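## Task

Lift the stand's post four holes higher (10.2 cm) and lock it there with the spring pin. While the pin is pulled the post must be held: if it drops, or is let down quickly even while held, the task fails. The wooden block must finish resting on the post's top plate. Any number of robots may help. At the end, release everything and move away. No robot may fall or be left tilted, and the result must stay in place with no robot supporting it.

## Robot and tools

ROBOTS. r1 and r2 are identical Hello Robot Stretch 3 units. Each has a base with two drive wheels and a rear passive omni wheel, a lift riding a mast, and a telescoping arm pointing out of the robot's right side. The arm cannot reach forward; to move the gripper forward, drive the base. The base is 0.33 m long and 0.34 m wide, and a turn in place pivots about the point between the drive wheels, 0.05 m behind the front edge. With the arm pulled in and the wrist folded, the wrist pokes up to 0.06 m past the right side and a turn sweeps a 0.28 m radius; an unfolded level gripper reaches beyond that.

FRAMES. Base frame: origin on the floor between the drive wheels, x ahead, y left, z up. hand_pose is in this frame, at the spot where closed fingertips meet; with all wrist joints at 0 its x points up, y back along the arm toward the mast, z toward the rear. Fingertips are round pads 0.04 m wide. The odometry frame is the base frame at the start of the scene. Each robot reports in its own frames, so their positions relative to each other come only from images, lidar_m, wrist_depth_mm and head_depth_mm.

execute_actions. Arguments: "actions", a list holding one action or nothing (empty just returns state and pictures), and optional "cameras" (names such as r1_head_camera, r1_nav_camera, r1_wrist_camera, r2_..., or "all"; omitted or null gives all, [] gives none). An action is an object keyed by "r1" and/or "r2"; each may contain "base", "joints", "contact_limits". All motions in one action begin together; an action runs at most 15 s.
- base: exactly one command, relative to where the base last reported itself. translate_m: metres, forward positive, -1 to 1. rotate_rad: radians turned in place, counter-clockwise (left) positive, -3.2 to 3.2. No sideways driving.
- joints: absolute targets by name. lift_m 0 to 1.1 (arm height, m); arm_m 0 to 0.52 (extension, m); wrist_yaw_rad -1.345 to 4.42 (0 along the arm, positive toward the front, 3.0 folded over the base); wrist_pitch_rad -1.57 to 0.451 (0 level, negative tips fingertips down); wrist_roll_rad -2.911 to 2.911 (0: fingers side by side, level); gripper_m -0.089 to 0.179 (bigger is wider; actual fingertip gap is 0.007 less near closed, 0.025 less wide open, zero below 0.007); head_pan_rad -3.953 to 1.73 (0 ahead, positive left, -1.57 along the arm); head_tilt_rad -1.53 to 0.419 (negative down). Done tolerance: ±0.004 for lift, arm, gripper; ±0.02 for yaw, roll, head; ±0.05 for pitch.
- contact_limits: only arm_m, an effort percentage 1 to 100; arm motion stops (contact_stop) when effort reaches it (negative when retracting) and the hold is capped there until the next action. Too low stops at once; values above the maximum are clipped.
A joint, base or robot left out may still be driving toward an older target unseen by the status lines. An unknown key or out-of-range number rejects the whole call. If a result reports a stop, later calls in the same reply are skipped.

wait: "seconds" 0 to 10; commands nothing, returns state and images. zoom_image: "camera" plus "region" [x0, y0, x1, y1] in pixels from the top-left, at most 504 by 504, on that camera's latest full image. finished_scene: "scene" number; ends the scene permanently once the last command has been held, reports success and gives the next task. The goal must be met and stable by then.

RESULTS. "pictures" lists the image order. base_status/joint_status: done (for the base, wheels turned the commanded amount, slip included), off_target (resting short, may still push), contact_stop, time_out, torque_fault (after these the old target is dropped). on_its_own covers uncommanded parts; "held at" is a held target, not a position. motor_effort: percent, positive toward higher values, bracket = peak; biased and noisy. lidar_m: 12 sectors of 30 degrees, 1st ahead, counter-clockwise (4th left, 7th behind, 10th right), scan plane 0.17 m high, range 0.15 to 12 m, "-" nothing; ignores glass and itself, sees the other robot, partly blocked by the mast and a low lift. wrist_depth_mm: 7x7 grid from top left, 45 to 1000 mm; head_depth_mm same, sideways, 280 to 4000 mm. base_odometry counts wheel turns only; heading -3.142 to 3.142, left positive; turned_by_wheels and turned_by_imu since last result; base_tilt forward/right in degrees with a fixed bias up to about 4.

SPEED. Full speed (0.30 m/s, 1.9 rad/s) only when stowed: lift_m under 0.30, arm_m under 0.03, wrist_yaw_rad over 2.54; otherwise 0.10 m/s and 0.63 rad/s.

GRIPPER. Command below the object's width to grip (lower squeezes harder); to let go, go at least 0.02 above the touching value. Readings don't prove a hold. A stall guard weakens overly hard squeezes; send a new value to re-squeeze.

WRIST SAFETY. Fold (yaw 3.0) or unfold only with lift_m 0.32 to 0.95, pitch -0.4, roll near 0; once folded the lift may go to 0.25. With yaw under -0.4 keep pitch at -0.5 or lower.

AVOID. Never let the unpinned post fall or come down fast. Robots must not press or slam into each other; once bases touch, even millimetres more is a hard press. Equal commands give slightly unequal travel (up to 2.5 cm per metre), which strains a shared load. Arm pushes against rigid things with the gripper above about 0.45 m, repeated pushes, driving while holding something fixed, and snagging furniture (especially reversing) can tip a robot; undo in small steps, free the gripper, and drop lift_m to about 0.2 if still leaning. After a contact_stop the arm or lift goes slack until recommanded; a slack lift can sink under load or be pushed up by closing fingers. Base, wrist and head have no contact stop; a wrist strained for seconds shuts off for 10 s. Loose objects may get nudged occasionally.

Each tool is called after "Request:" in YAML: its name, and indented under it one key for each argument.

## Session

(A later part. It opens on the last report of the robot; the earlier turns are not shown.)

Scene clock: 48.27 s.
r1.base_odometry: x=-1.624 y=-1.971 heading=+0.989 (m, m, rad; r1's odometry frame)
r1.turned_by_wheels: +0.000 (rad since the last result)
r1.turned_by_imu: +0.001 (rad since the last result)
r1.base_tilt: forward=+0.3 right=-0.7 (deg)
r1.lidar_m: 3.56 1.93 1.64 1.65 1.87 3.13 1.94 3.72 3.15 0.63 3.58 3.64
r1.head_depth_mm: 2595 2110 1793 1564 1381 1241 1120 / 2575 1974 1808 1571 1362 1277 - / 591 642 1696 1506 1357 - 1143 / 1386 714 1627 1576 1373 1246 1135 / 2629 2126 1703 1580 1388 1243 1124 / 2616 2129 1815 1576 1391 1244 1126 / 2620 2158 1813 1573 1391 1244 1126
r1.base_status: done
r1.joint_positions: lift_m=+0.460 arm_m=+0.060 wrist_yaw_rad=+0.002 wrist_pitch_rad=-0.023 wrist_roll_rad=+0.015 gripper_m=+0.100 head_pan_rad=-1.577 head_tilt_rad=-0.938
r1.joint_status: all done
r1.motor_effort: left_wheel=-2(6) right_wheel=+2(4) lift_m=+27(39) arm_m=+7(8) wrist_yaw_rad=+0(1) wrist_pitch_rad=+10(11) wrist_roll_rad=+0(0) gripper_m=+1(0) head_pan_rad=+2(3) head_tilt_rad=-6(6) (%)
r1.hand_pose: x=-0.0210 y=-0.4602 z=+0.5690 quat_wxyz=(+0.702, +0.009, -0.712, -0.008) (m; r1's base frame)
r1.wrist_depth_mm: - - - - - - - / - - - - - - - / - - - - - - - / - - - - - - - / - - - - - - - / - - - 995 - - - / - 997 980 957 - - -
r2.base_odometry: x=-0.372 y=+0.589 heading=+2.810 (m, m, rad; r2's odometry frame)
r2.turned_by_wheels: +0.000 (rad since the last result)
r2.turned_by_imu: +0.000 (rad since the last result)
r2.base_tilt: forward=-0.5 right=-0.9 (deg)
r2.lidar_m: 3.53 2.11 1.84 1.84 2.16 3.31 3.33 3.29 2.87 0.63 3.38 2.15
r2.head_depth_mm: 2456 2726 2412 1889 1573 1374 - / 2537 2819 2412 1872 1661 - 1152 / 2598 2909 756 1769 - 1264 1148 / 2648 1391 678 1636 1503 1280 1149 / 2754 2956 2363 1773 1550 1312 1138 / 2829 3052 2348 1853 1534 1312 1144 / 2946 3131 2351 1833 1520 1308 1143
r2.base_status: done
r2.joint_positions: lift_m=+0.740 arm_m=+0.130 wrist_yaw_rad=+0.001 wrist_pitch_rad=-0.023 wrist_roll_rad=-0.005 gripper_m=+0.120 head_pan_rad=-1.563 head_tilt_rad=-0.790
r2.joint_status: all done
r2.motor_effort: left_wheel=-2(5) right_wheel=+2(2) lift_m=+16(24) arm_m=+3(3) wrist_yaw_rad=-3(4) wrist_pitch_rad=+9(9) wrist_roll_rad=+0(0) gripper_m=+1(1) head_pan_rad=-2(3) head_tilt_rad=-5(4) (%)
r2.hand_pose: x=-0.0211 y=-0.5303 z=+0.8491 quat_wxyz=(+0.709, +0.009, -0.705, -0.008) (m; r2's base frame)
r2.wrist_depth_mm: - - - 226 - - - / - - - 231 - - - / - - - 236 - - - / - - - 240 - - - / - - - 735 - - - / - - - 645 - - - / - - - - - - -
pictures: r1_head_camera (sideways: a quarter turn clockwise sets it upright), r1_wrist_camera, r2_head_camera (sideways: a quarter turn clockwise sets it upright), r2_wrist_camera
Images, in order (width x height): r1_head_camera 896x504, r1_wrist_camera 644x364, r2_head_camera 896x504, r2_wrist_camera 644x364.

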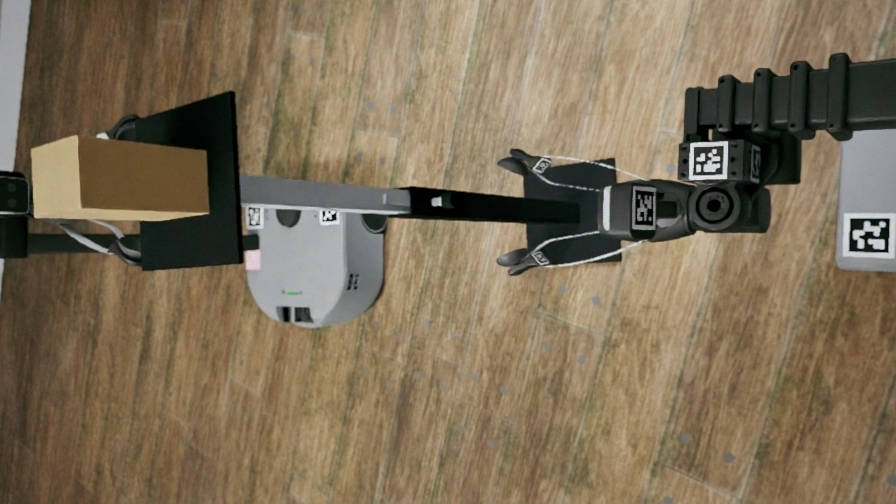

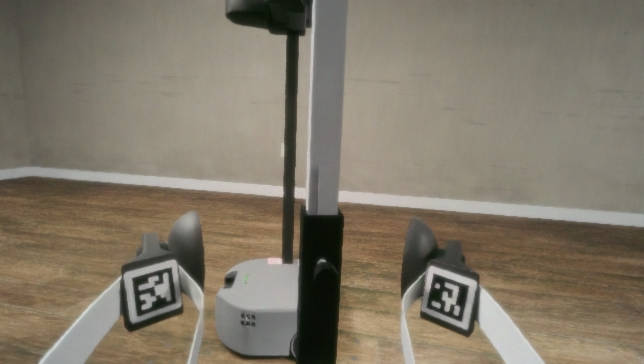

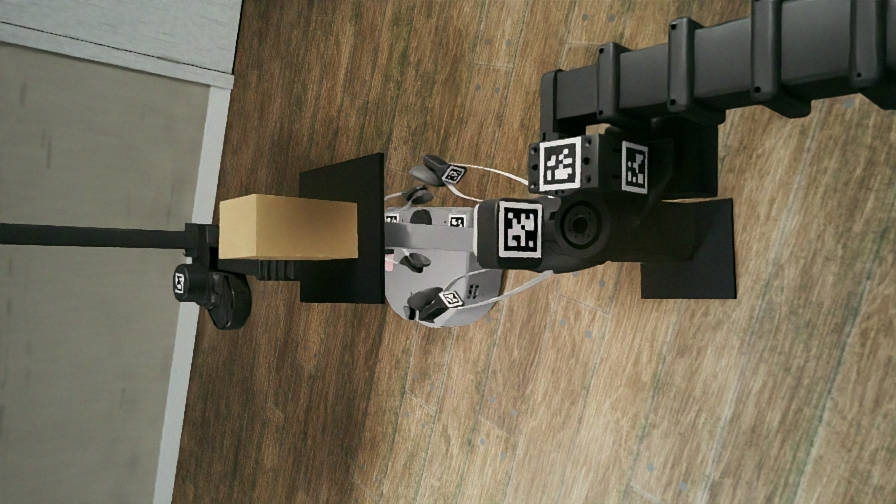

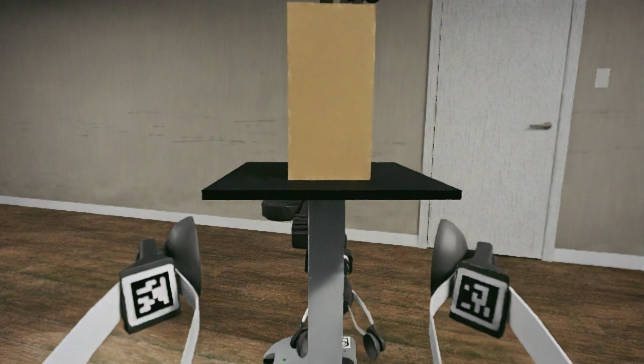

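Request:
execute_actions:
  actions:
    - {"r1":{"base":{"translate_m":-0.012},"joints":{"lift_m":0.445,"arm_m":0.11,"gripper_m":0.07}},"r2":{"base":{"translate_m":-0.008},"joints":{"lift_m":0.70}}}
  cameras: ["r1_wrist_camera"]

Request:
execute_actions:
  actions:
    - {"r2":{"joints":{"arm_m":0.24,"gripper_m":0.09}}}
  cameras: ["r2_wrist_camera","r1_head_camera","r1_nav_camera"]

Scene clock: 53.80 s.
r1.base_odometry: x=-1.630 y=-1.981 heading=+0.989 (m, m, rad; r1's odometry frame)
r1.turned_by_wheels: +0.000 (rad since the last result)
r1.turned_by_imu: +0.001 (rad since the last result)
r1.base_tilt: forward=+0.4 right=-0.5 (deg)
r1.lidar_m: 3.56 1.93 1.64 1.65 1.88 3.14 1.93 3.75 3.15 0.63 3.58 3.65
r1.head_depth_mm: 2611 2122 1793 1567 1372 1236 1126 / 2568 2022 1801 1564 1377 1254 - / 597 645 1731 1564 1393 1181 1145 / 919 695 1626 1545 1368 1241 1139 / 2601 2117 1691 1577 1385 1239 1127 / 2615 2150 1822 1570 1384 1252 1128 / 2633 2143 1826 1565 1393 1246 1133
r1.base_status: done
r1.joint_positions: lift_m=+0.445 arm_m=+0.110 wrist_yaw_rad=+0.002 wrist_pitch_rad=-0.023 wrist_roll_rad=+0.015 gripper_m=+0.070 head_pan_rad=-1.577 head_tilt_rad=-0.938
r1.joint_status: all done
r1.motor_effort: left_wheel=-2(7) right_wheel=+2(3) lift_m=+26(27) arm_m=+6(9) wrist_yaw_rad=-1(2) wrist_pitch_rad=+10(10) wrist_roll_rad=-1(0) gripper_m=-1(79) head_pan_rad=+3(3) head_tilt_rad=-6(6) (%)
r1.hand_pose: x=-0.0210 y=-0.5102 z=+0.5541 quat_wxyz=(+0.702, +0.009, -0.712, -0.008) (m; r1's base frame)
r1.wrist_depth_mm: - - - 562 - - - / - - - - - - - / - - - - - - - / - - - - - - - / - - - - - - - / - - 996 995 - - - / - - 886 866 - - -
r2.base_odometry: x=-0.364 y=+0.586 heading=+2.809 (m, m, rad; r2's odometry frame)
r2.turned_by_wheels: +0.000 (rad since the last result)
r2.turned_by_imu: +0.000 (rad since the last result)
r2.base_tilt: forward=-0.5 right=-0.9 (deg)
r2.lidar_m: 3.56 2.11 1.84 1.84 2.16 3.30 3.30 3.31 2.87 0.63 3.38 2.16
r2.head_depth_mm: 2441 2775 2413 1897 1551 1359 - / 2518 2830 2392 1883 1636 - 1140 / 2587 2888 786 1901 1634 - 1143 / 2598 1402 679 1116 - 1279 1144 / 2772 2994 2285 1766 1540 1311 1145 / 2841 3043 2351 1856 1530 1312 1141 / 2889 3209 2329 1849 1530 1304 1139
r2.base_status: done
r2.joint_positions: lift_m=+0.700 arm_m=+0.130 wrist_yaw_rad=+0.001 wrist_pitch_rad=-0.022 wrist_roll_rad=-0.005 gripper_m=+0.120 head_pan_rad=-1.563 head_tilt_rad=-0.790
r2.joint_status: all done
r2.motor_effort: left_wheel=-1(4) right_wheel=+1(3) lift_m=+17(17) arm_m=+3(3) wrist_yaw_rad=-3(3) wrist_pitch_rad=+9(9) wrist_roll_rad=+0(0) gripper_m=+0(0) head_pan_rad=-4(3) head_tilt_rad=-4(4) (%)
r2.hand_pose: x=-0.0211 y=-0.5304 z=+0.8092 quat_wxyz=(+0.709, +0.009, -0.705, -0.008) (m; r2's base frame)
r2.wrist_depth_mm: - - - 226 - - - / - - - 231 - - - / - - - 235 - - - / - - - - - - - / - - - 688 - - - / - - - - - - - / - - - 497 - - -
pictures: r1_wrist_camera
Images, in order (width x height): r1_wrist_camera 644x364.

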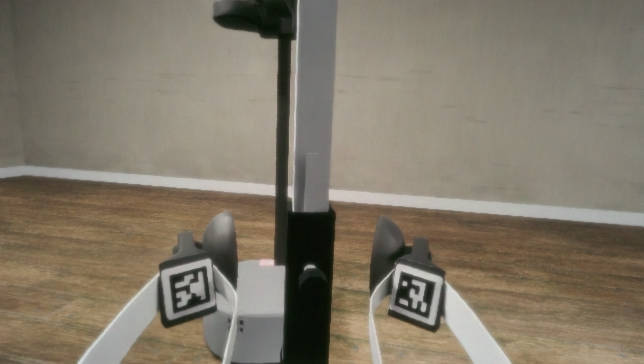

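Scene clock: 55.87 s.
r1.base_odometry: x=-1.630 y=-1.981 heading=+0.989 (m, m, rad; r1's odometry frame)
r1.turned_by_wheels: +0.000 (rad since the last result)
r1.turned_by_imu: +0.000 (rad since the last result)
r1.base_tilt: forward=+0.6 right=-0.7 (deg)
r1.lidar_m: 3.54 1.93 1.64 1.65 1.87 3.12 1.93 3.73 3.14 0.63 3.56 3.65
r1.head_depth_mm: 2564 2138 1803 1566 1375 1241 1120 / 2570 2025 1813 1549 1378 1258 - / 596 649 1736 1547 1403 1196 1152 / 826 698 1619 1551 1377 1240 1144 / 2519 2128 1700 1561 1383 1245 1126 / 2635 2133 1820 1575 1380 1252 1119 / 2630 2135 1815 1579 1389 1248 1126
r1.base_status: not commanded
r1.joint_positions: lift_m=+0.445 arm_m=+0.110 wrist_yaw_rad=+0.002 wrist_pitch_rad=-0.023 wrist_roll_rad=+0.015 gripper_m=+0.070 head_pan_rad=-1.577 head_tilt_rad=-0.938
r1.joint_status: not commanded
r1.motor_effort: left_wheel=-2(2) right_wheel=+2(2) lift_m=+27(27) arm_m=+7(8) wrist_yaw_rad=+0(1) wrist_pitch_rad=+10(10) wrist_roll_rad=+0(0) gripper_m=-1(0) head_pan_rad=+3(3) head_tilt_rad=-5(5) (%)
r1.hand_pose: x=-0.0210 y=-0.5102 z=+0.5541 quat_wxyz=(+0.702, +0.009, -0.712, -0.008) (m; r1's base frame)
r1.wrist_depth_mm: - - - - - - - / - - - - - - - / - - - - - - - / - - - - - - - / - - - - - - - / - - - - - - - / - - 866 876 - - -
r2.base_odometry: x=-0.364 y=+0.586 heading=+2.809 (m, m, rad; r2's odometry frame)
r2.turned_by_wheels: +0.000 (rad since the last result)
r2.turned_by_imu: +0.000 (rad since the last result)
r2.base_tilt: forward=-0.5 right=-0.8 (deg)
r2.lidar_m: 3.55 2.11 1.84 1.84 2.16 3.31 3.30 3.31 2.87 0.63 3.40 2.16
r2.head_depth_mm: 2436 2728 2413 1892 1557 1343 1178 / 2522 2827 2387 1942 - - 1152 / 2593 2877 785 1921 1473 1309 1147 / 2602 1407 680 1610 1487 1295 1145 / 2760 2964 2275 1754 1538 1307 1143 / 2859 3065 2355 1859 1540 1305 1142 / 2897 3128 2363 1843 1533 1306 1139
r2.base_status: not commanded
r2.joint_positions: lift_m=+0.700 arm_m=+0.240 wrist_yaw_rad=+0.001 wrist_pitch_rad=-0.022 wrist_roll_rad=-0.005 gripper_m=+0.090 head_pan_rad=-1.563 head_tilt_rad=-0.790
r2.joint_status: all done
r2.motor_effort: left_wheel=+0(1) right_wheel=+1(1) lift_m=+17(17) arm_m=+3(4) wrist_yaw_rad=-2(3) wrist_pitch_rad=+9(9) wrist_roll_rad=+0(0) gripper_m=-1(81) head_pan_rad=-3(3) head_tilt_rad=-5(4) (%)
r2.hand_pose: x=-0.0211 y=-0.6404 z=+0.8092 quat_wxyz=(+0.709, +0.009, -0.705, -0.008) (m; r2's base frame)
r2.wrist_depth_mm: - - - 122 - - - / - - - 125 - - - / - 88 127 127 129 - - / - - - 159 - - - / - - - 163 - - - / - - - 168 - - - / - - - 173 - - -
pictures: r1_head_camera (sideways: a quarter turn clockwise sets it upright), r1_nav_camera (sideways: a quarter turn counterclockwise sets it upright), r2_wrist_camera
Images, in order (width x height): r1_head_camera 896x504, r1_nav_camera 672x504, r2_wrist_camera 644x364.

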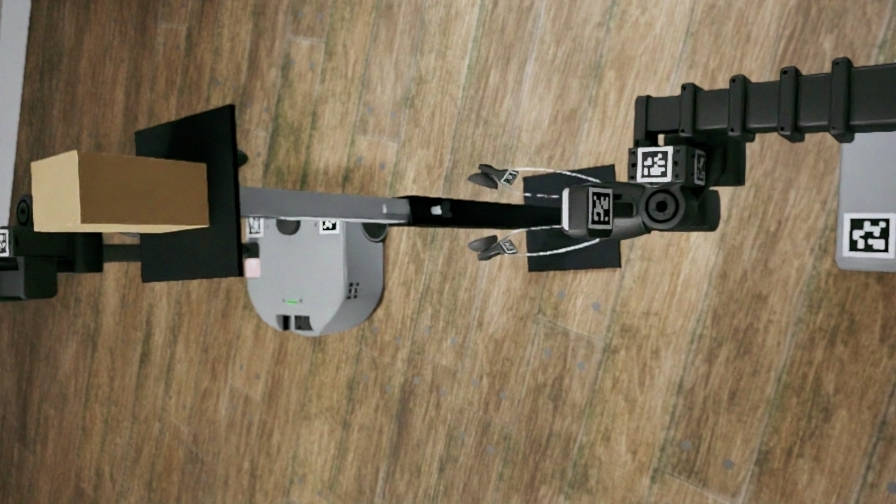

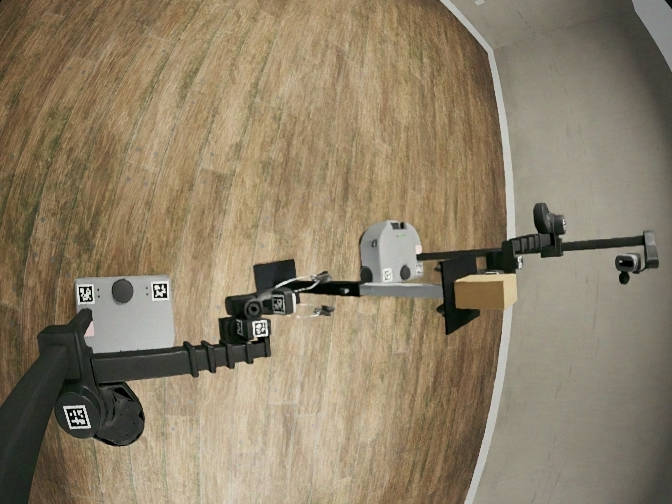

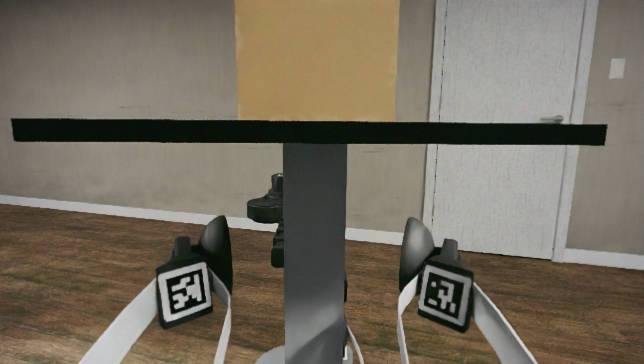

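Request:
execute_actions:
  actions:
    - {"r1":{"joints":{"lift_m":0.42,"arm_m":0.16}},"r2":{"joints":{"arm_m":0.252,"gripper_m":0.0}}}
  cameras: ["r1_wrist_camera","r2_wrist_camera","r1_head_camera"]

Request:
zoom_image:
  camera: "r1_head_camera"
  region: [340,130,580,290]

Scene clock: 62.33 s.
r1.base_odometry: x=-1.630 y=-1.981 heading=+0.989 (m, m, rad; r1's odometry frame)
r1.turned_by_wheels: +0.000 (rad since the last result)
r1.turned_by_imu: +0.001 (rad since the last result)
r1.base_tilt: forward=+0.6 right=-0.5 (deg)
r1.lidar_m: 3.56 1.93 1.64 1.65 1.87 3.13 1.93 3.75 3.16 0.63 3.58 3.66
r1.head_depth_mm: 2585 2136 1807 1553 1388 1231 1124 / 2591 2024 1801 1581 1398 1252 - / 597 645 1743 1542 1422 1223 1147 / 821 693 1619 1560 1367 1236 1141 / 2536 2119 1693 1572 1383 1242 1121 / 2612 2161 1818 1582 1393 1235 1122 / 2570 2147 1817 1569 1395 1238 1127
r1.base_status: not commanded
r1.joint_positions: lift_m=+0.420 arm_m=+0.160 wrist_yaw_rad=+0.002 wrist_pitch_rad=-0.023 wrist_roll_rad=+0.015 gripper_m=+0.070 head_pan_rad=-1.577 head_tilt_rad=-0.938
r1.joint_status: all done
r1.motor_effort: left_wheel=-2(2) right_wheel=+2(2) lift_m=+26(27) arm_m=+7(8) wrist_yaw_rad=+0(1) wrist_pitch_rad=+10(10) wrist_roll_rad=+0(0) gripper_m=+0(0) head_pan_rad=+3(2) head_tilt_rad=-6(6) (%)
r1.hand_pose: x=-0.0210 y=-0.5602 z=+0.5291 quat_wxyz=(+0.702, +0.009, -0.712, -0.008) (m; r1's base frame)
r1.wrist_depth_mm: - - - 231 - - - / - - - 235 - - - / - - - 242 - - - / - - - 261 - - - / - - - 243 - - - / - - 975 248 - - - / 970 975 832 258 - - -
r2.base_odometry: x=-0.364 y=+0.586 heading=+2.810 (m, m, rad; r2's odometry frame)
r2.turned_by_wheels: +0.000 (rad since the last result)
r2.turned_by_imu: +0.001 (rad since the last result)
r2.base_tilt: forward=-0.5 right=-0.8 (deg)
r2.lidar_m: 3.54 2.11 1.84 1.85 2.16 3.30 3.32 3.31 2.88 0.63 3.39 2.16
r2.head_depth_mm: 2445 2767 2404 1887 1550 1353 1177 / 2541 2823 2380 1949 - - 1149 / 2574 2897 782 2001 1477 1313 1147 / 2587 1429 680 1657 1506 1295 1148 / 2755 2978 2200 1757 1540 1308 1137 / 2867 3067 2349 1869 1533 1308 1140 / 2921 3159 2342 1842 1533 1315 1134
r2.base_status: not commanded
r2.joint_positions: lift_m=+0.700 arm_m=+0.252 wrist_yaw_rad=+0.002 wrist_pitch_rad=-0.022 wrist_roll_rad=-0.005 gripper_m=+0.001 head_pan_rad=-1.563 head_tilt_rad=-0.790
r2.joint_status: all done
r2.motor_effort: left_wheel=-1(2) right_wheel=-1(0) lift_m=+17(17) arm_m=-1(3) wrist_yaw_rad=-3(3) wrist_pitch_rad=+8(9) wrist_roll_rad=+0(0) gripper_m=-12(84) head_pan_rad=-3(4) head_tilt_rad=-4(5) (%)
r2.hand_pose: x=-0.0208 y=-0.6527 z=+0.8092 quat_wxyz=(+0.709, +0.009, -0.705, -0.007) (m; r2's base frame)
r2.wrist_depth_mm: - - 110 110 - - - / - - 113 113 - - - / - 75 76 115 116 - - / - - - 144 - - - / - - - 148 - - - / - - - 152 - - - / - - - 158 - - -
pictures: r1_head_camera (sideways: a quarter turn clockwise sets it upright), r1_wrist_camera, r2_wrist_camera
Images, in order (width x height): r1_head_camera 896x504, r1_wrist_camera 644x364, r2_wrist_camera 644x364.

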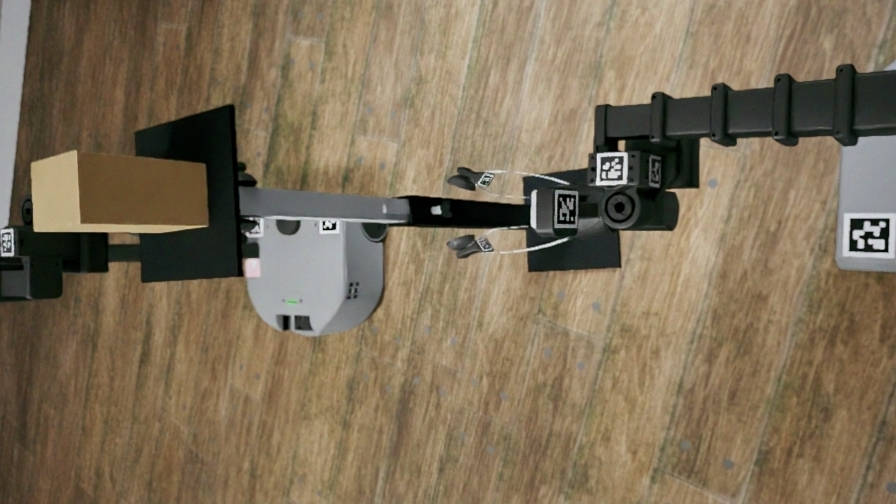

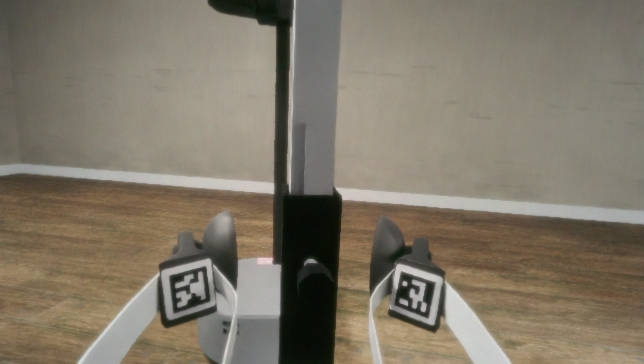

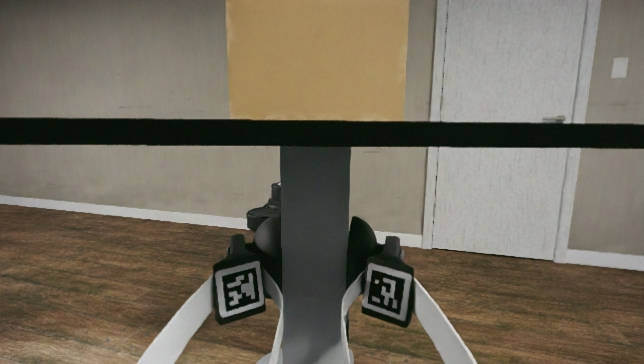

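Region (340, 130, 580, 290) of r1_head_camera's 896x504 image, scaled by 2.100, with more detail than that image has.

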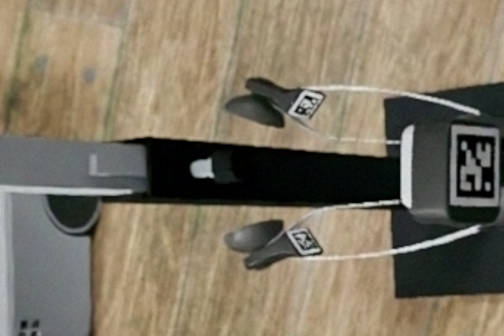

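Request:
execute_actions:
  actions:
    - {"r1":{"base":{"translate_m":-0.005},"joints":{"lift_m":0.398,"arm_m":0.2}},"r2":{"joints":{"gripper_m":-0.04}}}
  cameras: ["r1_wrist_camera","r1_head_camera"]

Request:
zoom_image:
  camera: "r1_head_camera"
  region: [340,130,580,290]

Scene clock: 68.03 s.
r1.base_odometry: x=-1.633 y=-1.985 heading=+0.989 (m, m, rad; r1's odometry frame)
r1.turned_by_wheels: +0.000 (rad since the last result)
r1.turned_by_imu: +0.001 (rad since the last result)
r1.base_tilt: forward=+0.3 right=-0.7 (deg)
r1.lidar_m: 3.54 1.93 1.65 1.65 1.87 3.13 1.93 3.75 3.15 0.63 3.57 3.65
r1.head_depth_mm: 2609 2106 1790 1566 1377 1238 1123 / 2598 2057 1797 1560 1395 1240 - / 597 651 1786 1528 1426 1217 1150 / 815 680 1595 1529 1375 1244 1130 / 2520 2142 1691 1564 1388 1241 1121 / 2592 2140 1798 1570 1397 1240 1123 / 2614 2154 1809 1568 1390 1242 1126
r1.base_status: done
r1.joint_positions: lift_m=+0.398 arm_m=+0.200 wrist_yaw_rad=+0.002 wrist_pitch_rad=-0.023 wrist_roll_rad=+0.015 gripper_m=+0.070 head_pan_rad=-1.577 head_tilt_rad=-0.938
r1.joint_status: all done
r1.motor_effort: left_wheel=-2(6) right_wheel=+2(4) lift_m=+27(27) arm_m=+6(6) wrist_yaw_rad=+0(1) wrist_pitch_rad=+10(10) wrist_roll_rad=+0(0) gripper_m=+0(0) head_pan_rad=+3(3) head_tilt_rad=-6(6) (%)
r1.hand_pose: x=-0.0210 y=-0.6002 z=+0.5071 quat_wxyz=(+0.702, +0.009, -0.712, -0.008) (m; r1's base frame)
r1.wrist_depth_mm: - - - 190 - - - / - - - 195 - - - / - - - 199 - - - / - - - 197 - - - / - - - 201 - - - / - - 857 206 - - - / 936 943 778 214 959 995 -
r2.base_odometry: x=-0.364 y=+0.586 heading=+2.810 (m, m, rad; r2's odometry frame)
r2.turned_by_wheels: +0.000 (rad since the last result)
r2.turned_by_imu: +0.001 (rad since the last result)
r2.base_tilt: forward=-0.5 right=-0.8 (deg)
r2.lidar_m: 3.55 2.11 1.84 1.84 2.16 3.29 3.30 3.30 2.88 0.63 3.41 2.16
r2.head_depth_mm: 2447 2776 2403 1879 1559 1348 1177 / 2525 2821 2403 1938 - - 1148 / 2591 2905 784 1993 1481 1320 1152 / 2633 2821 677 1607 1507 1291 1146 / 2745 3000 2187 1756 1536 1307 1143 / 2857 3082 2350 1843 1520 1307 1143 / 2928 3143 2317 1845 1531 1303 1133
r2.base_status: not commanded
r2.joint_positions: lift_m=+0.700 arm_m=+0.253 wrist_yaw_rad=+0.003 wrist_pitch_rad=-0.021 wrist_roll_rad=-0.005 gripper_m=-0.036 head_pan_rad=-1.563 head_tilt_rad=-0.790
r2.joint_status: gripper_m off_target (ended at -0.036, target -0.040)
r2.motor_effort: left_wheel=+0(0) right_wheel=-1(1) lift_m=+17(17) arm_m=-7(7) wrist_yaw_rad=-4(3) wrist_pitch_rad=+8(9) wrist_roll_rad=+0(0) gripper_m=-24(98) head_pan_rad=-3(5) head_tilt_rad=-4(5) (%)
r2.hand_pose: x=-0.0207 y=-0.6532 z=+0.8094 quat_wxyz=(+0.709, +0.009, -0.705, -0.007) (m; r2's base frame)
r2.wrist_depth_mm: - - 109 109 - - - / - - 111 112 - - - / - 74 112 113 114 - - / - - - 143 - - - / - - - 147 - - - / - - - 150 - - - / - - - 156 - - -
pictures: r1_head_camera (sideways: a quarter turn clockwise sets it upright), r1_wrist_camera
Images, in order (width x height): r1_head_camera 896x504, r1_wrist_camera 644x364.

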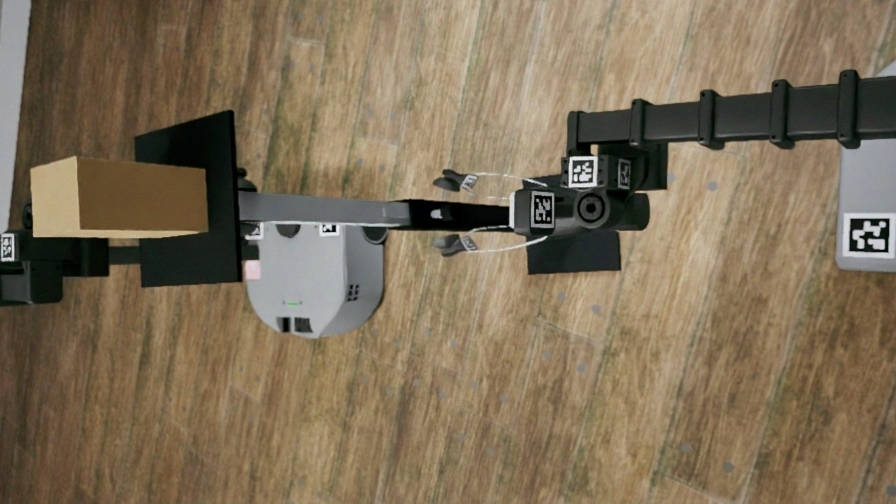

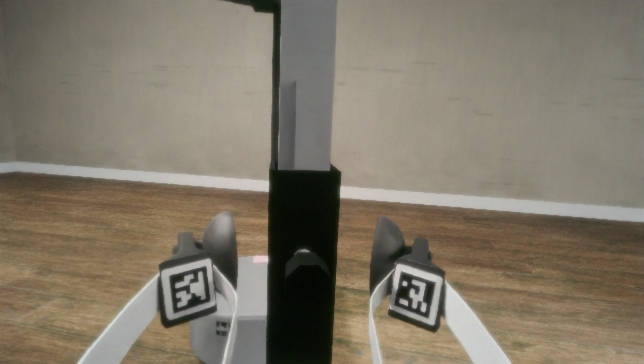

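Region (340, 130, 580, 290) of r1_head_camera's 896x504 image, scaled by 2.100, with more detail than that image has.

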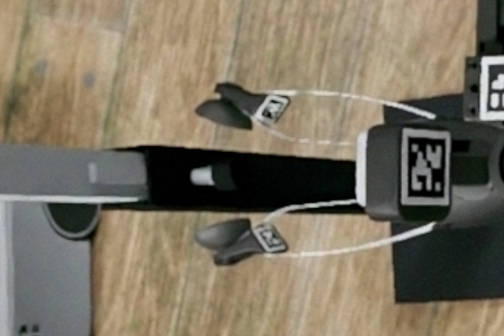

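Grip, and preload r2's lift.

Request:
execute_actions:
  actions:
    - {"r1":{"joints":{"arm_m":0.206,"gripper_m":-0.02}},"r2":{"joints":{"lift_m":0.703}}}
  cameras: ["r1_wrist_camera"]

Request:
execute_actions:
  actions:
    - {"r1":{"joints":{"arm_m":0.185}}}
  cameras: ["r1_wrist_camera","r1_head_camera","r2_wrist_camera"]

Request:
zoom_image:
  camera: "r1_head_camera"
  region: [340,130,580,290]

Scene clock: 72.57 s.
r1.base_odometry: x=-1.633 y=-1.985 heading=+0.989 (m, m, rad; r1's odometry frame)
r1.turned_by_wheels: +0.000 (rad since the last result)
r1.turned_by_imu: +0.001 (rad since the last result)
r1.base_tilt: forward=+0.5 right=-0.6 (deg)
r1.lidar_m: 3.57 1.93 1.64 1.65 1.87 3.14 1.92 3.74 3.16 0.63 3.59 3.66
r1.head_depth_mm: 2582 2143 1795 1562 1373 1235 1125 / 2564 2077 1793 1557 1402 1249 - / 596 648 1771 1528 - 1239 1154 / 816 677 1585 1549 1381 1236 1132 / 2539 2124 1693 1569 1402 1244 1123 / 2627 2135 1826 1583 1381 1254 1125 / 2624 2117 1813 1567 1401 1247 1130
r1.base_status: not commanded
r1.joint_positions: lift_m=+0.398 arm_m=+0.206 wrist_yaw_rad=-0.002 wrist_pitch_rad=-0.018 wrist_roll_rad=+0.015 gripper_m=-0.019 head_pan_rad=-1.577 head_tilt_rad=-0.938
r1.joint_status: all done
r1.motor_effort: left_wheel=-3(3) right_wheel=+3(4) lift_m=+27(27) arm_m=+3(3) wrist_yaw_rad=+2(3) wrist_pitch_rad=+8(10) wrist_roll_rad=+0(0) gripper_m=-15(90) head_pan_rad=+3(3) head_tilt_rad=-5(6) (%)
r1.hand_pose: x=-0.0219 y=-0.6065 z=+0.5083 quat_wxyz=(+0.702, +0.006, -0.712, -0.007) (m; r1's base frame)
r1.wrist_depth_mm: - - - 185 - - - / - - - 189 - - - / - - - 193 - - - / - - - 192 - - - / - - - 194 - - - / - - - 161 - - - / 914 911 775 207 - - -
r2.base_odometry: x=-0.364 y=+0.586 heading=+2.810 (m, m, rad; r2's odometry frame)
r2.turned_by_wheels: +0.000 (rad since the last result)
r2.turned_by_imu: +0.001 (rad since the last result)
r2.base_tilt: forward=-0.5 right=-0.8 (deg)
r2.lidar_m: 3.54 2.10 1.84 1.84 2.16 3.31 3.32 3.31 2.87 0.63 3.40 2.15
r2.head_depth_mm: 2447 2728 2428 1900 1564 1356 1177 / 2520 2790 2383 1936 - - 1151 / 2576 2878 782 1987 1464 1318 1155 / 2630 2883 679 1640 1499 1297 1147 / 2739 3033 2192 1766 1538 1311 1137 / 2822 3078 2349 1851 1535 1302 1136 / 2930 3171 2332 1845 1525 1307 1139
r2.base_status: not commanded
r2.joint_positions: lift_m=+0.703 arm_m=+0.253 wrist_yaw_rad=+0.003 wrist_pitch_rad=-0.029 wrist_roll_rad=-0.005 gripper_m=-0.024 head_pan_rad=-1.563 head_tilt_rad=-0.790
r2.joint_status: all done
r2.on_its_own: gripper_m is held at -0.025, not at your -0.040, by its stall guard, which is not easing now
r2.motor_effort: left_wheel=+1(0) right_wheel=-1(1) lift_m=+28(31) arm_m=-7(8) wrist_yaw_rad=-4(4) wrist_pitch_rad=+11(12) wrist_roll_rad=+0(0) gripper_m=-21(21) head_pan_rad=-2(3) head_tilt_rad=-5(5) (%)
r2.hand_pose: x=-0.0207 y=-0.6530 z=+0.8098 quat_wxyz=(+0.709, +0.011, -0.705, -0.009) (m; r2's base frame)
r2.wrist_depth_mm: - - 109 108 - - - / - - 111 111 - - - / - - 112 113 77 78 79 / - - - 143 - - - / - - - 147 - - - / - - - 151 - - - / - - - 158 - - -
pictures: r1_wrist_camera
Images, in order (width x height): r1_wrist_camera 644x364.

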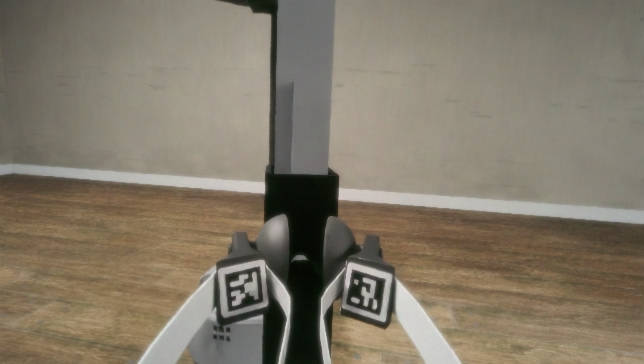

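Scene clock: 73.63 s.
r1.base_odometry: x=-1.633 y=-1.985 heading=+0.989 (m, m, rad; r1's odometry frame)
r1.turned_by_wheels: +0.000 (rad since the last result)
r1.turned_by_imu: +0.000 (rad since the last result)
r1.base_tilt: forward=+0.5 right=-0.6 (deg)
r1.lidar_m: 3.56 1.94 1.64 1.65 1.87 3.16 1.93 3.73 3.15 0.63 3.56 3.66
r1.head_depth_mm: 2564 2112 1774 1561 1377 1232 1120 / 2578 2073 1821 1576 1406 1242 - / 594 650 1772 1531 1431 1221 1145 / 813 678 1572 1554 1372 1239 1141 / 2522 2142 1679 1569 1391 1249 1128 / 2607 2150 1822 1574 1384 1245 1124 / 2605 2145 1821 1585 1387 1247 1126
r1.base_status: not commanded
r1.joint_positions: lift_m=+0.398 arm_m=+0.186 wrist_yaw_rad=-0.002 wrist_pitch_rad=-0.014 wrist_roll_rad=+0.015 gripper_m=-0.020 head_pan_rad=-1.577 head_tilt_rad=-0.938
r1.joint_status: all done
r1.motor_effort: left_wheel=-3(3) right_wheel=+3(3) lift_m=+27(27) arm_m=-8(15) wrist_yaw_rad=+3(1) wrist_pitch_rad=+6(8) wrist_roll_rad=+0(0) gripper_m=-12(15) head_pan_rad=+3(3) head_tilt_rad=-6(7) (%)
r1.hand_pose: x=-0.0220 y=-0.5864 z=+0.5094 quat_wxyz=(+0.702, +0.004, -0.712, -0.006) (m; r1's base frame)
r1.wrist_depth_mm: - - - 205 - - - / - - - 209 - - - / - - - 214 - - - / - - - 214 - - - / - - - - - - - / - - - - - - - / 935 922 784 227 - - -
r2.base_odometry: x=-0.364 y=+0.586 heading=+2.810 (m, m, rad; r2's odometry frame)
r2.turned_by_wheels: +0.000 (rad since the last result)
r2.turned_by_imu: +0.000 (rad since the last result)
r2.base_tilt: forward=-0.5 right=-0.9 (deg)
r2.lidar_m: 3.54 2.11 1.84 1.84 2.15 3.30 3.31 3.32 2.88 0.63 3.39 2.16
r2.head_depth_mm: 2434 2755 2412 1881 1558 1346 1174 / 2525 2804 2379 1927 - - 1148 / 2584 2877 785 1988 1470 1314 1147 / 2629 2859 679 1629 1504 1301 1140 / 2759 3028 2173 1764 1542 1307 1141 / 2835 3023 2348 1842 1541 1309 1138 / 2957 3151 2351 1852 1522 1301 1137
r2.base_status: not commanded
r2.joint_positions: lift_m=+0.703 arm_m=+0.253 wrist_yaw_rad=+0.003 wrist_pitch_rad=-0.029 wrist_roll_rad=-0.005 gripper_m=-0.024 head_pan_rad=-1.563 head_tilt_rad=-0.790
r2.joint_status: not commanded
r2.on_its_own: gripper_m is held at -0.025, not at your -0.040, by its stall guard, which is not easing now
r2.motor_effort: left_wheel=+0(0) right_wheel=-1(0) lift_m=+28(28) arm_m=-7(7) wrist_yaw_rad=-4(4) wrist_pitch_rad=+11(11) wrist_roll_rad=+0(0) gripper_m=-20(20) head_pan_rad=-2(3) head_tilt_rad=-5(5) (%)
r2.hand_pose: x=-0.0207 y=-0.6530 z=+0.8098 quat_wxyz=(+0.709, +0.011, -0.705, -0.009) (m; r2's base frame)
r2.wrist_depth_mm: - - 109 109 - - - / - - 112 111 - - - / - - 113 113 77 78 79 / - - - 143 - - - / - - - 146 - - - / - - - 151 - - - / - - - 158 - - -
pictures: r1_head_camera (sideways: a quarter turn clockwise sets it upright), r1_wrist_camera, r2_wrist_camera
Images, in order (width x height): r1_head_camera 896x504, r1_wrist_camera 644x364, r2_wrist_camera 644x364.

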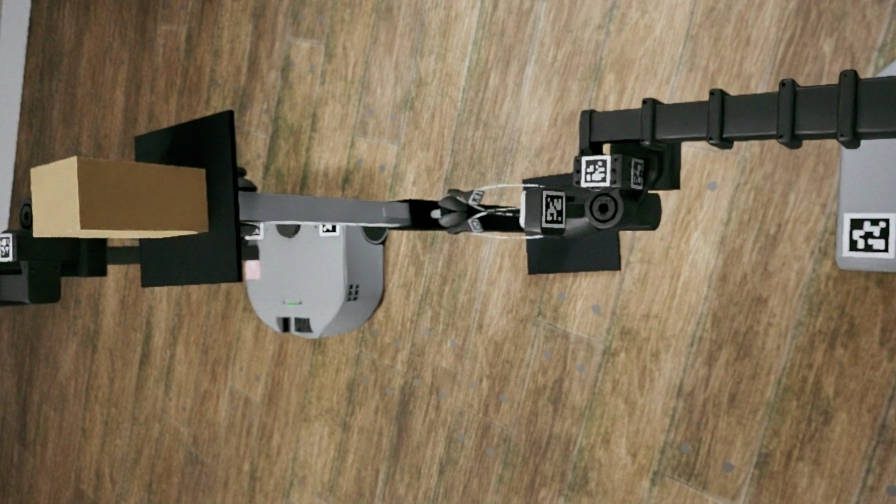

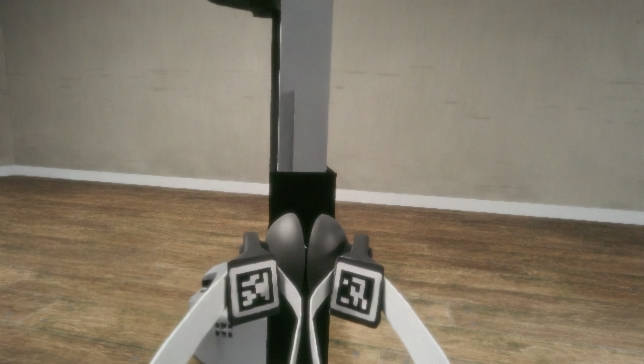

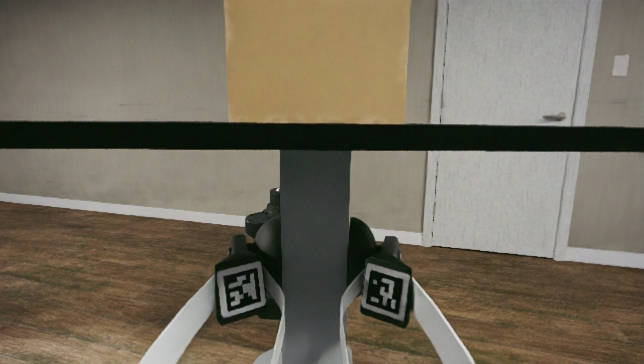

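Region (340, 130, 580, 290) of r1_head_camera's 896x504 image, scaled by 2.100, with more detail than that image has.

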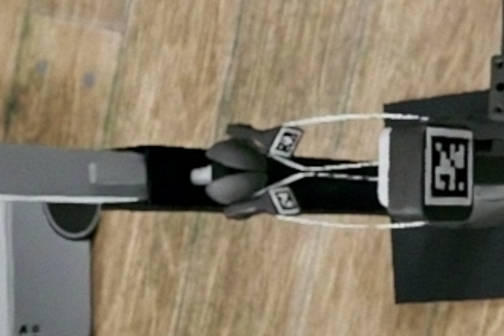

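Request:
execute_actions:
  actions:
    - {"r1":{"joints":{"gripper_m":0.06,"lift_m":0.385}}}
  cameras: []

Request:
execute_actions:
  actions:
    - {"r1":{"joints":{"arm_m":0.214}},"r2":{"joints":{"lift_m":0.705}}}
  cameras: ["r1_wrist_camera"]

Request:
execute_actions:
  actions:
    - {"r1":{"joints":{"gripper_m":-0.045}}}
  cameras: ["r1_wrist_camera"]

Request:
execute_actions:
  actions:
    - {"r1":{"joints":{"arm_m":0.198}}}
  cameras: ["r1_wrist_camera","r1_head_camera"]

Request:
zoom_image:
  camera: "r1_head_camera"
  region: [340,130,580,290]

Scene clock: 79.60 s.
r1.base_odometry: x=-1.633 y=-1.985 heading=+0.989 (m, m, rad; r1's odometry frame)
r1.turned_by_wheels: +0.000 (rad since the last result)
r1.turned_by_imu: +0.001 (rad since the last result)
r1.base_tilt: forward=+0.5 right=-0.6 (deg)
r1.lidar_m: 3.55 1.93 1.64 1.65 1.88 3.14 1.92 3.72 3.14 0.63 3.54 3.67
r1.head_depth_mm: 2544 2110 1805 1561 1380 1232 1119 / 2579 2058 1792 1566 1407 1241 - / 596 649 1751 1582 1415 1224 1147 / 815 676 1591 1530 1374 1238 1146 / 2520 2132 1686 1573 1383 1241 1127 / 2618 2148 1805 1580 1392 1243 1133 / 2577 2159 1812 1578 1394 1244 1133
r1.base_status: not commanded
r1.joint_positions: lift_m=+0.385 arm_m=+0.185 wrist_yaw_rad=-0.002 wrist_pitch_rad=-0.018 wrist_roll_rad=+0.015 gripper_m=+0.060 head_pan_rad=-1.577 head_tilt_rad=-0.938
r1.joint_status: all done
r1.motor_effort: left_wheel=-2(2) right_wheel=+2(3) lift_m=+27(27) arm_m=-6(9) wrist_yaw_rad=+1(0) wrist_pitch_rad=+8(11) wrist_roll_rad=+0(0) gripper_m=+1(79) head_pan_rad=+3(3) head_tilt_rad=-7(6) (%)
r1.hand_pose: x=-0.0220 y=-0.5861 z=+0.4953 quat_wxyz=(+0.702, +0.006, -0.712, -0.008) (m; r1's base frame)
r1.wrist_depth_mm: - - - 205 - - - / - - - 210 - - - / - - - 212 - - - / - - - 209 - - - / - - - 214 - - - / - - 768 222 - - - / 909 913 801 229 944 - -
r2.base_odometry: x=-0.364 y=+0.586 heading=+2.810 (m, m, rad; r2's odometry frame)
r2.turned_by_wheels: +0.000 (rad since the last result)
r2.turned_by_imu: +0.001 (rad since the last result)
r2.base_tilt: forward=-0.5 right=-0.9 (deg)
r2.lidar_m: 3.57 2.11 1.84 1.84 2.15 3.31 3.32 3.31 2.88 0.63 3.38 2.17
r2.head_depth_mm: 2426 2726 2391 1887 1559 1347 1183 / 2535 2807 2372 1936 - - 1154 / 2618 2874 783 1980 1475 1317 1149 / 2645 2854 678 1612 1511 1302 1146 / 2743 3016 2175 1759 1533 1313 1140 / 2828 3041 2347 1846 1540 1307 1141 / 2955 3124 2311 1840 1529 1304 1141
r2.base_status: not commanded
r2.joint_positions: lift_m=+0.703 arm_m=+0.253 wrist_yaw_rad=+0.003 wrist_pitch_rad=-0.029 wrist_roll_rad=-0.005 gripper_m=-0.021 head_pan_rad=-1.563 head_tilt_rad=-0.790
r2.joint_status: not commanded
r2.on_its_own: gripper_m is held at -0.022, not at your -0.040, by its stall guard, which is not easing now
r2.motor_effort: left_wheel=+0(0) right_wheel=-1(1) lift_m=+28(28) arm_m=-7(7) wrist_yaw_rad=-4(5) wrist_pitch_rad=+11(11) wrist_roll_rad=+0(0) gripper_m=-19(19) head_pan_rad=-2(3) head_tilt_rad=-4(4) (%)
r2.hand_pose: x=-0.0207 y=-0.6530 z=+0.8098 quat_wxyz=(+0.709, +0.011, -0.705, -0.009) (m; r2's base frame)
r2.wrist_depth_mm: - - 108 108 - - - / - - 111 112 - - - / - - 113 113 77 78 79 / - - - 144 - - - / - - - 148 - - - / - - - 151 - - - / - - - 157 - - -
pictures: none
No camera images: the call's "cameras" was empty. Leave "cameras" out to get every camera's image.

Scene clock: 80.80 s.
r1.base_odometry: x=-1.633 y=-1.985 heading=+0.989 (m, m, rad; r1's odometry frame)
r1.turned_by_wheels: +0.000 (rad since the last result)
r1.turned_by_imu: +0.000 (rad since the last result)
r1.base_tilt: forward=+0.3 right=-0.6 (deg)
r1.lidar_m: 3.58 1.93 1.64 1.65 1.88 3.14 1.93 3.73 3.16 0.63 3.58 3.66
r1.head_depth_mm: 2542 2121 1795 1561 1384 1242 1121 / 2542 2050 1803 1560 1400 1238 - / 597 649 1780 1541 - 1240 1147 / 813 676 1581 1539 1381 1241 1138 / 2526 2120 1698 1574 1390 1254 1124 / 2594 2148 1797 1580 1388 1244 1124 / 2630 2138 1826 1573 1394 1245 1129
r1.base_status: not commanded
r1.joint_positions: lift_m=+0.385 arm_m=+0.214 wrist_yaw_rad=-0.002 wrist_pitch_rad=-0.019 wrist_roll_rad=+0.015 gripper_m=+0.060 head_pan_rad=-1.577 head_tilt_rad=-0.938
r1.joint_status: all done
r1.motor_effort: left_wheel=-2(2) right_wheel=+2(2) lift_m=+27(26) arm_m=+6(12) wrist_yaw_rad=+2(2) wrist_pitch_rad=+8(8) wrist_roll_rad=+0(0) gripper_m=-1(0) head_pan_rad=+3(3) head_tilt_rad=-6(6) (%)
r1.hand_pose: x=-0.0220 y=-0.6143 z=+0.4952 quat_wxyz=(+0.702, +0.006, -0.712, -0.008) (m; r1's base frame)
r1.wrist_depth_mm: - - - 177 - - - / - - - 181 - - - / - - - 186 - - - / - - - 182 - - - / - - - 186 - - - / - - 769 190 - - - / 925 921 768 195 930 - -
r2.base_odometry: x=-0.364 y=+0.586 heading=+2.810 (m, m, rad; r2's odometry frame)
r2.turned_by_wheels: +0.000 (rad since the last result)
r2.turned_by_imu: +0.000 (rad since the last result)
r2.base_tilt: forward=-0.5 right=-0.8 (deg)
r2.lidar_m: 3.56 2.10 1.84 1.84 2.16 3.29 3.31 3.31 2.87 0.63 3.38 2.16
r2.head_depth_mm: 2450 2765 2407 1902 1553 1356 - / 2518 2777 2374 1959 - - 1141 / 2613 2883 781 1986 1475 1319 1148 / 2651 2843 680 1381 1467 1296 1150 / 2783 3020 2187 1765 1546 1315 1143 / 2816 3051 2332 1851 1529 1310 1135 / 2899 3150 2325 1837 1531 1308 1137
r2.base_status: not commanded
r2.joint_positions: lift_m=+0.705 arm_m=+0.253 wrist_yaw_rad=+0.003 wrist_pitch_rad=-0.036 wrist_roll_rad=-0.005 gripper_m=-0.021 head_pan_rad=-1.563 head_tilt_rad=-0.790
r2.joint_status: all done
r2.on_its_own: gripper_m is held at -0.022, not at your -0.040, by its stall guard, which is not easing now
r2.motor_effort: left_wheel=+1(0) right_wheel=-1(1) lift_m=+29(31) arm_m=-7(7) wrist_yaw_rad=-4(4) wrist_pitch_rad=+14(15) wrist_roll_rad=+0(0) gripper_m=-20(20) head_pan_rad=-1(3) head_tilt_rad=-6(6) (%)
r2.hand_pose: x=-0.0207 y=-0.6528 z=+0.8100 quat_wxyz=(+0.709, +0.014, -0.705, -0.012) (m; r2's base frame)
r2.wrist_depth_mm: - - 108 108 - - - / - - 111 111 - - - / - 74 75 76 77 78 79 / - - - 144 - - - / - - - 147 - - - / - - - 151 - - - / - - - 158 - - -
pictures: r1_wrist_camera
Images, in order (width x height): r1_wrist_camera 644x364.

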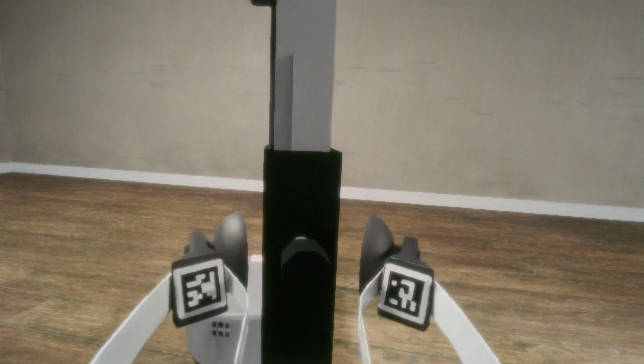

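Scene clock: 82.33 s.
r1.base_odometry: x=-1.633 y=-1.985 heading=+0.989 (m, m, rad; r1's odometry frame)
r1.turned_by_wheels: +0.000 (rad since the last result)
r1.turned_by_imu: +0.000 (rad since the last result)
r1.base_tilt: forward=+0.5 right=-0.7 (deg)
r1.lidar_m: 3.56 1.93 1.64 1.65 1.87 3.14 1.93 3.75 3.14 0.63 3.58 3.66
r1.head_depth_mm: 2558 2114 1784 1568 1382 1238 1117 / 2586 2054 1803 1564 1402 1236 - / 599 650 1753 1539 - 1240 1138 / 795 679 1589 1542 1371 1237 1145 / 2548 2124 1705 1573 1382 1239 1125 / 2608 2160 1828 1588 1397 1243 1131 / 2617 2147 1826 1587 1392 1243 1126
r1.base_status: not commanded
r1.joint_positions: lift_m=+0.385 arm_m=+0.214 wrist_yaw_rad=+0.005 wrist_pitch_rad=-0.019 wrist_roll_rad=+0.015 gripper_m=-0.044 head_pan_rad=-1.577 head_tilt_rad=-0.938
r1.joint_status: all done
r1.motor_effort: left_wheel=-2(3) right_wheel=+6(6) lift_m=+27(27) arm_m=+7(6) wrist_yaw_rad=-2(2) wrist_pitch_rad=+8(8) wrist_roll_rad=+0(0) gripper_m=-24(99) head_pan_rad=+3(3) head_tilt_rad=-6(6) (%)
r1.hand_pose: x=-0.0202 y=-0.6143 z=+0.4950 quat_wxyz=(+0.702, +0.009, -0.712, -0.005) (m; r1's base frame)
r1.wrist_depth_mm: - - - 177 - - - / - - - 182 - - - / - - - 185 - - - / - - - 182 - - - / - - - 185 - - - / - - - 152 - - - / 906 907 760 198 981 993 -
r2.base_odometry: x=-0.364 y=+0.586 heading=+2.810 (m, m, rad; r2's odometry frame)
r2.turned_by_wheels: +0.000 (rad since the last result)
r2.turned_by_imu: +0.000 (rad since the last result)
r2.base_tilt: forward=-0.4 right=-0.8 (deg)
r2.lidar_m: 3.54 2.11 1.84 1.84 2.16 3.29 3.31 3.32 2.87 0.63 3.39 2.17
r2.head_depth_mm: 2443 2760 2395 1890 1566 1345 - / 2547 2798 2390 1944 - - 1139 / 2608 2864 784 1984 1467 1316 1144 / 2613 2886 679 1385 1471 1300 1146 / 2777 3046 2198 1755 1540 1320 1144 / 2830 3091 2348 1859 1532 1311 1141 / 2917 3157 2312 1835 1530 1308 1140
r2.base_status: not commanded
r2.joint_positions: lift_m=+0.705 arm_m=+0.253 wrist_yaw_rad=+0.003 wrist_pitch_rad=-0.036 wrist_roll_rad=-0.005 gripper_m=-0.021 head_pan_rad=-1.563 head_tilt_rad=-0.790
r2.joint_status: not commanded
r2.on_its_own: gripper_m is held at -0.022, not at your -0.040, by its stall guard, which is not easing now
r2.motor_effort: left_wheel=+1(1) right_wheel=-1(1) lift_m=+29(29) arm_m=-7(7) wrist_yaw_rad=-4(4) wrist_pitch_rad=+14(14) wrist_roll_rad=+0(0) gripper_m=-20(20) head_pan_rad=-3(3) head_tilt_rad=-4(4) (%)
r2.hand_pose: x=-0.0207 y=-0.6528 z=+0.8100 quat_wxyz=(+0.709, +0.014, -0.705, -0.012) (m; r2's base frame)
r2.wrist_depth_mm: - - 108 108 - - - / - - 111 111 - - - / - 74 75 76 77 78 79 / - - - 143 - - - / - - - 147 - - - / - - - 151 - - - / - - - 158 - - -
pictures: r1_wrist_camera
Images, in order (width x height): r1_wrist_camera 644x364.

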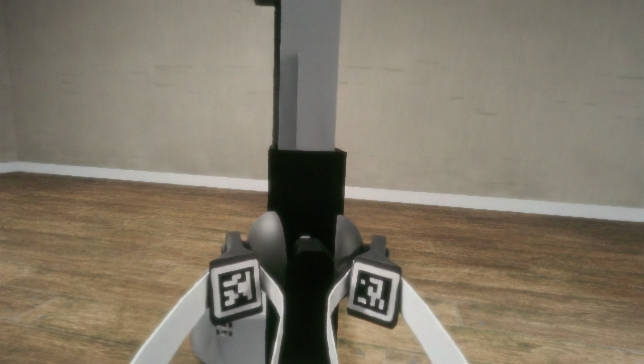

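Scene clock: 83.30 s.
r1.base_odometry: x=-1.633 y=-1.985 heading=+0.989 (m, m, rad; r1's odometry frame)
r1.turned_by_wheels: +0.000 (rad since the last result)
r1.turned_by_imu: +0.000 (rad since the last result)
r1.base_tilt: forward=+0.3 right=-0.5 (deg)
r1.lidar_m: 3.55 1.93 1.64 1.65 1.88 3.16 1.92 3.74 3.14 0.63 3.58 3.67
r1.head_depth_mm: 2594 2136 1806 1563 1382 1238 1124 / 2592 2057 1798 1565 1405 1239 - / 596 650 1758 1531 1426 1226 1146 / 816 678 1582 1541 1384 1232 1129 / 2515 2103 1702 1571 1385 1243 1127 / 2592 2129 1822 1572 1387 1243 1125 / 2624 2157 1814 1573 1401 1242 1128
r1.base_status: not commanded
r1.joint_positions: lift_m=+0.385 arm_m=+0.199 wrist_yaw_rad=-0.002 wrist_pitch_rad=-0.015 wrist_roll_rad=+0.015 gripper_m=-0.041 head_pan_rad=-1.577 head_tilt_rad=-0.938
r1.joint_status: all done
r1.on_its_own: gripper_m is held at -0.039, not at your -0.045, by its stall guard, which is still easing
r1.motor_effort: left_wheel=-2(3) right_wheel=+2(7) lift_m=+27(27) arm_m=-11(17) wrist_yaw_rad=+1(5) wrist_pitch_rad=+6(8) wrist_roll_rad=+0(0) gripper_m=-3(26) head_pan_rad=+3(3) head_tilt_rad=-6(6) (%)
r1.hand_pose: x=-0.0221 y=-0.5996 z=+0.4960 quat_wxyz=(+0.702, +0.005, -0.712, -0.007) (m; r1's base frame)
r1.wrist_depth_mm: - - - 193 - - - / - - - 197 - - - / - - - 201 - - - / - - - 197 - - - / - - - 199 - - - / - - - 205 - - - / 908 923 777 215 966 978 -
r2.base_odometry: x=-0.364 y=+0.586 heading=+2.810 (m, m, rad; r2's odometry frame)
r2.turned_by_wheels: +0.000 (rad since the last result)
r2.turned_by_imu: +0.000 (rad since the last result)
r2.base_tilt: forward=-0.5 right=-0.8 (deg)
r2.lidar_m: 3.56 2.11 1.84 1.85 2.16 3.30 3.30 3.31 2.88 0.63 3.39 2.17
r2.head_depth_mm: 2466 2765 2367 1903 1554 1352 - / 2524 2834 2388 1954 - - 1146 / 2605 2893 783 1997 1475 1322 1147 / 2641 2860 679 1629 1499 1301 1147 / 2760 3023 2207 1756 1528 1309 1146 / 2825 3065 2350 1847 1535 1309 1141 / 2914 3153 2336 1839 1528 1304 1137
r2.base_status: not commanded
r2.joint_positions: lift_m=+0.705 arm_m=+0.253 wrist_yaw_rad=+0.003 wrist_pitch_rad=-0.036 wrist_roll_rad=-0.005 gripper_m=-0.021 head_pan_rad=-1.563 head_tilt_rad=-0.790
r2.joint_status: not commanded
r2.on_its_own: gripper_m is held at -0.022, not at your -0.040, by its stall guard, which is not easing now
r2.motor_effort: left_wheel=+0(1) right_wheel=-2(1) lift_m=+29(29) arm_m=-7(7) wrist_yaw_rad=-4(4) wrist_pitch_rad=+14(14) wrist_roll_rad=+0(0) gripper_m=-20(20) head_pan_rad=-3(3) head_tilt_rad=-5(4) (%)
r2.hand_pose: x=-0.0207 y=-0.6528 z=+0.8100 quat_wxyz=(+0.709, +0.014, -0.705, -0.012) (m; r2's base frame)
r2.wrist_depth_mm: - - 108 108 - - - / - - 111 110 - - - / - 74 75 76 77 78 79 / - - - 143 - - - / - - - 147 - - - / - - - 151 - - - / - - - 157 - - -
pictures: r1_head_camera (sideways: a quarter turn clockwise sets it upright), r1_wrist_camera
Images, in order (width x height): r1_head_camera 896x504, r1_wrist_camera 644x364.

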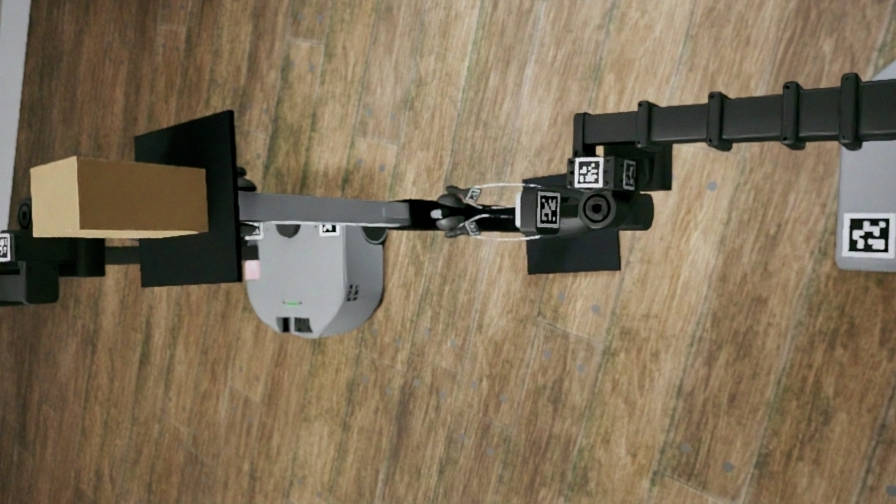

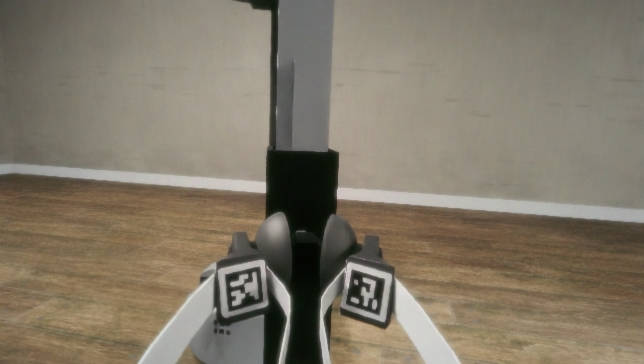

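Region (340, 130, 580, 290) of r1_head_camera's 896x504 image, scaled by 2.100, with more detail than that image has.

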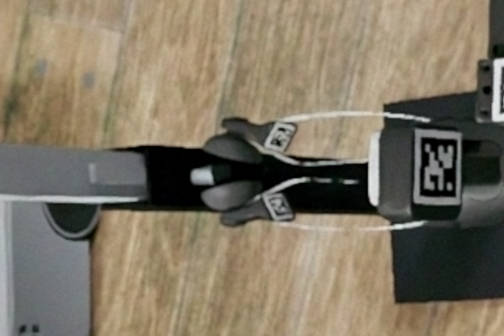

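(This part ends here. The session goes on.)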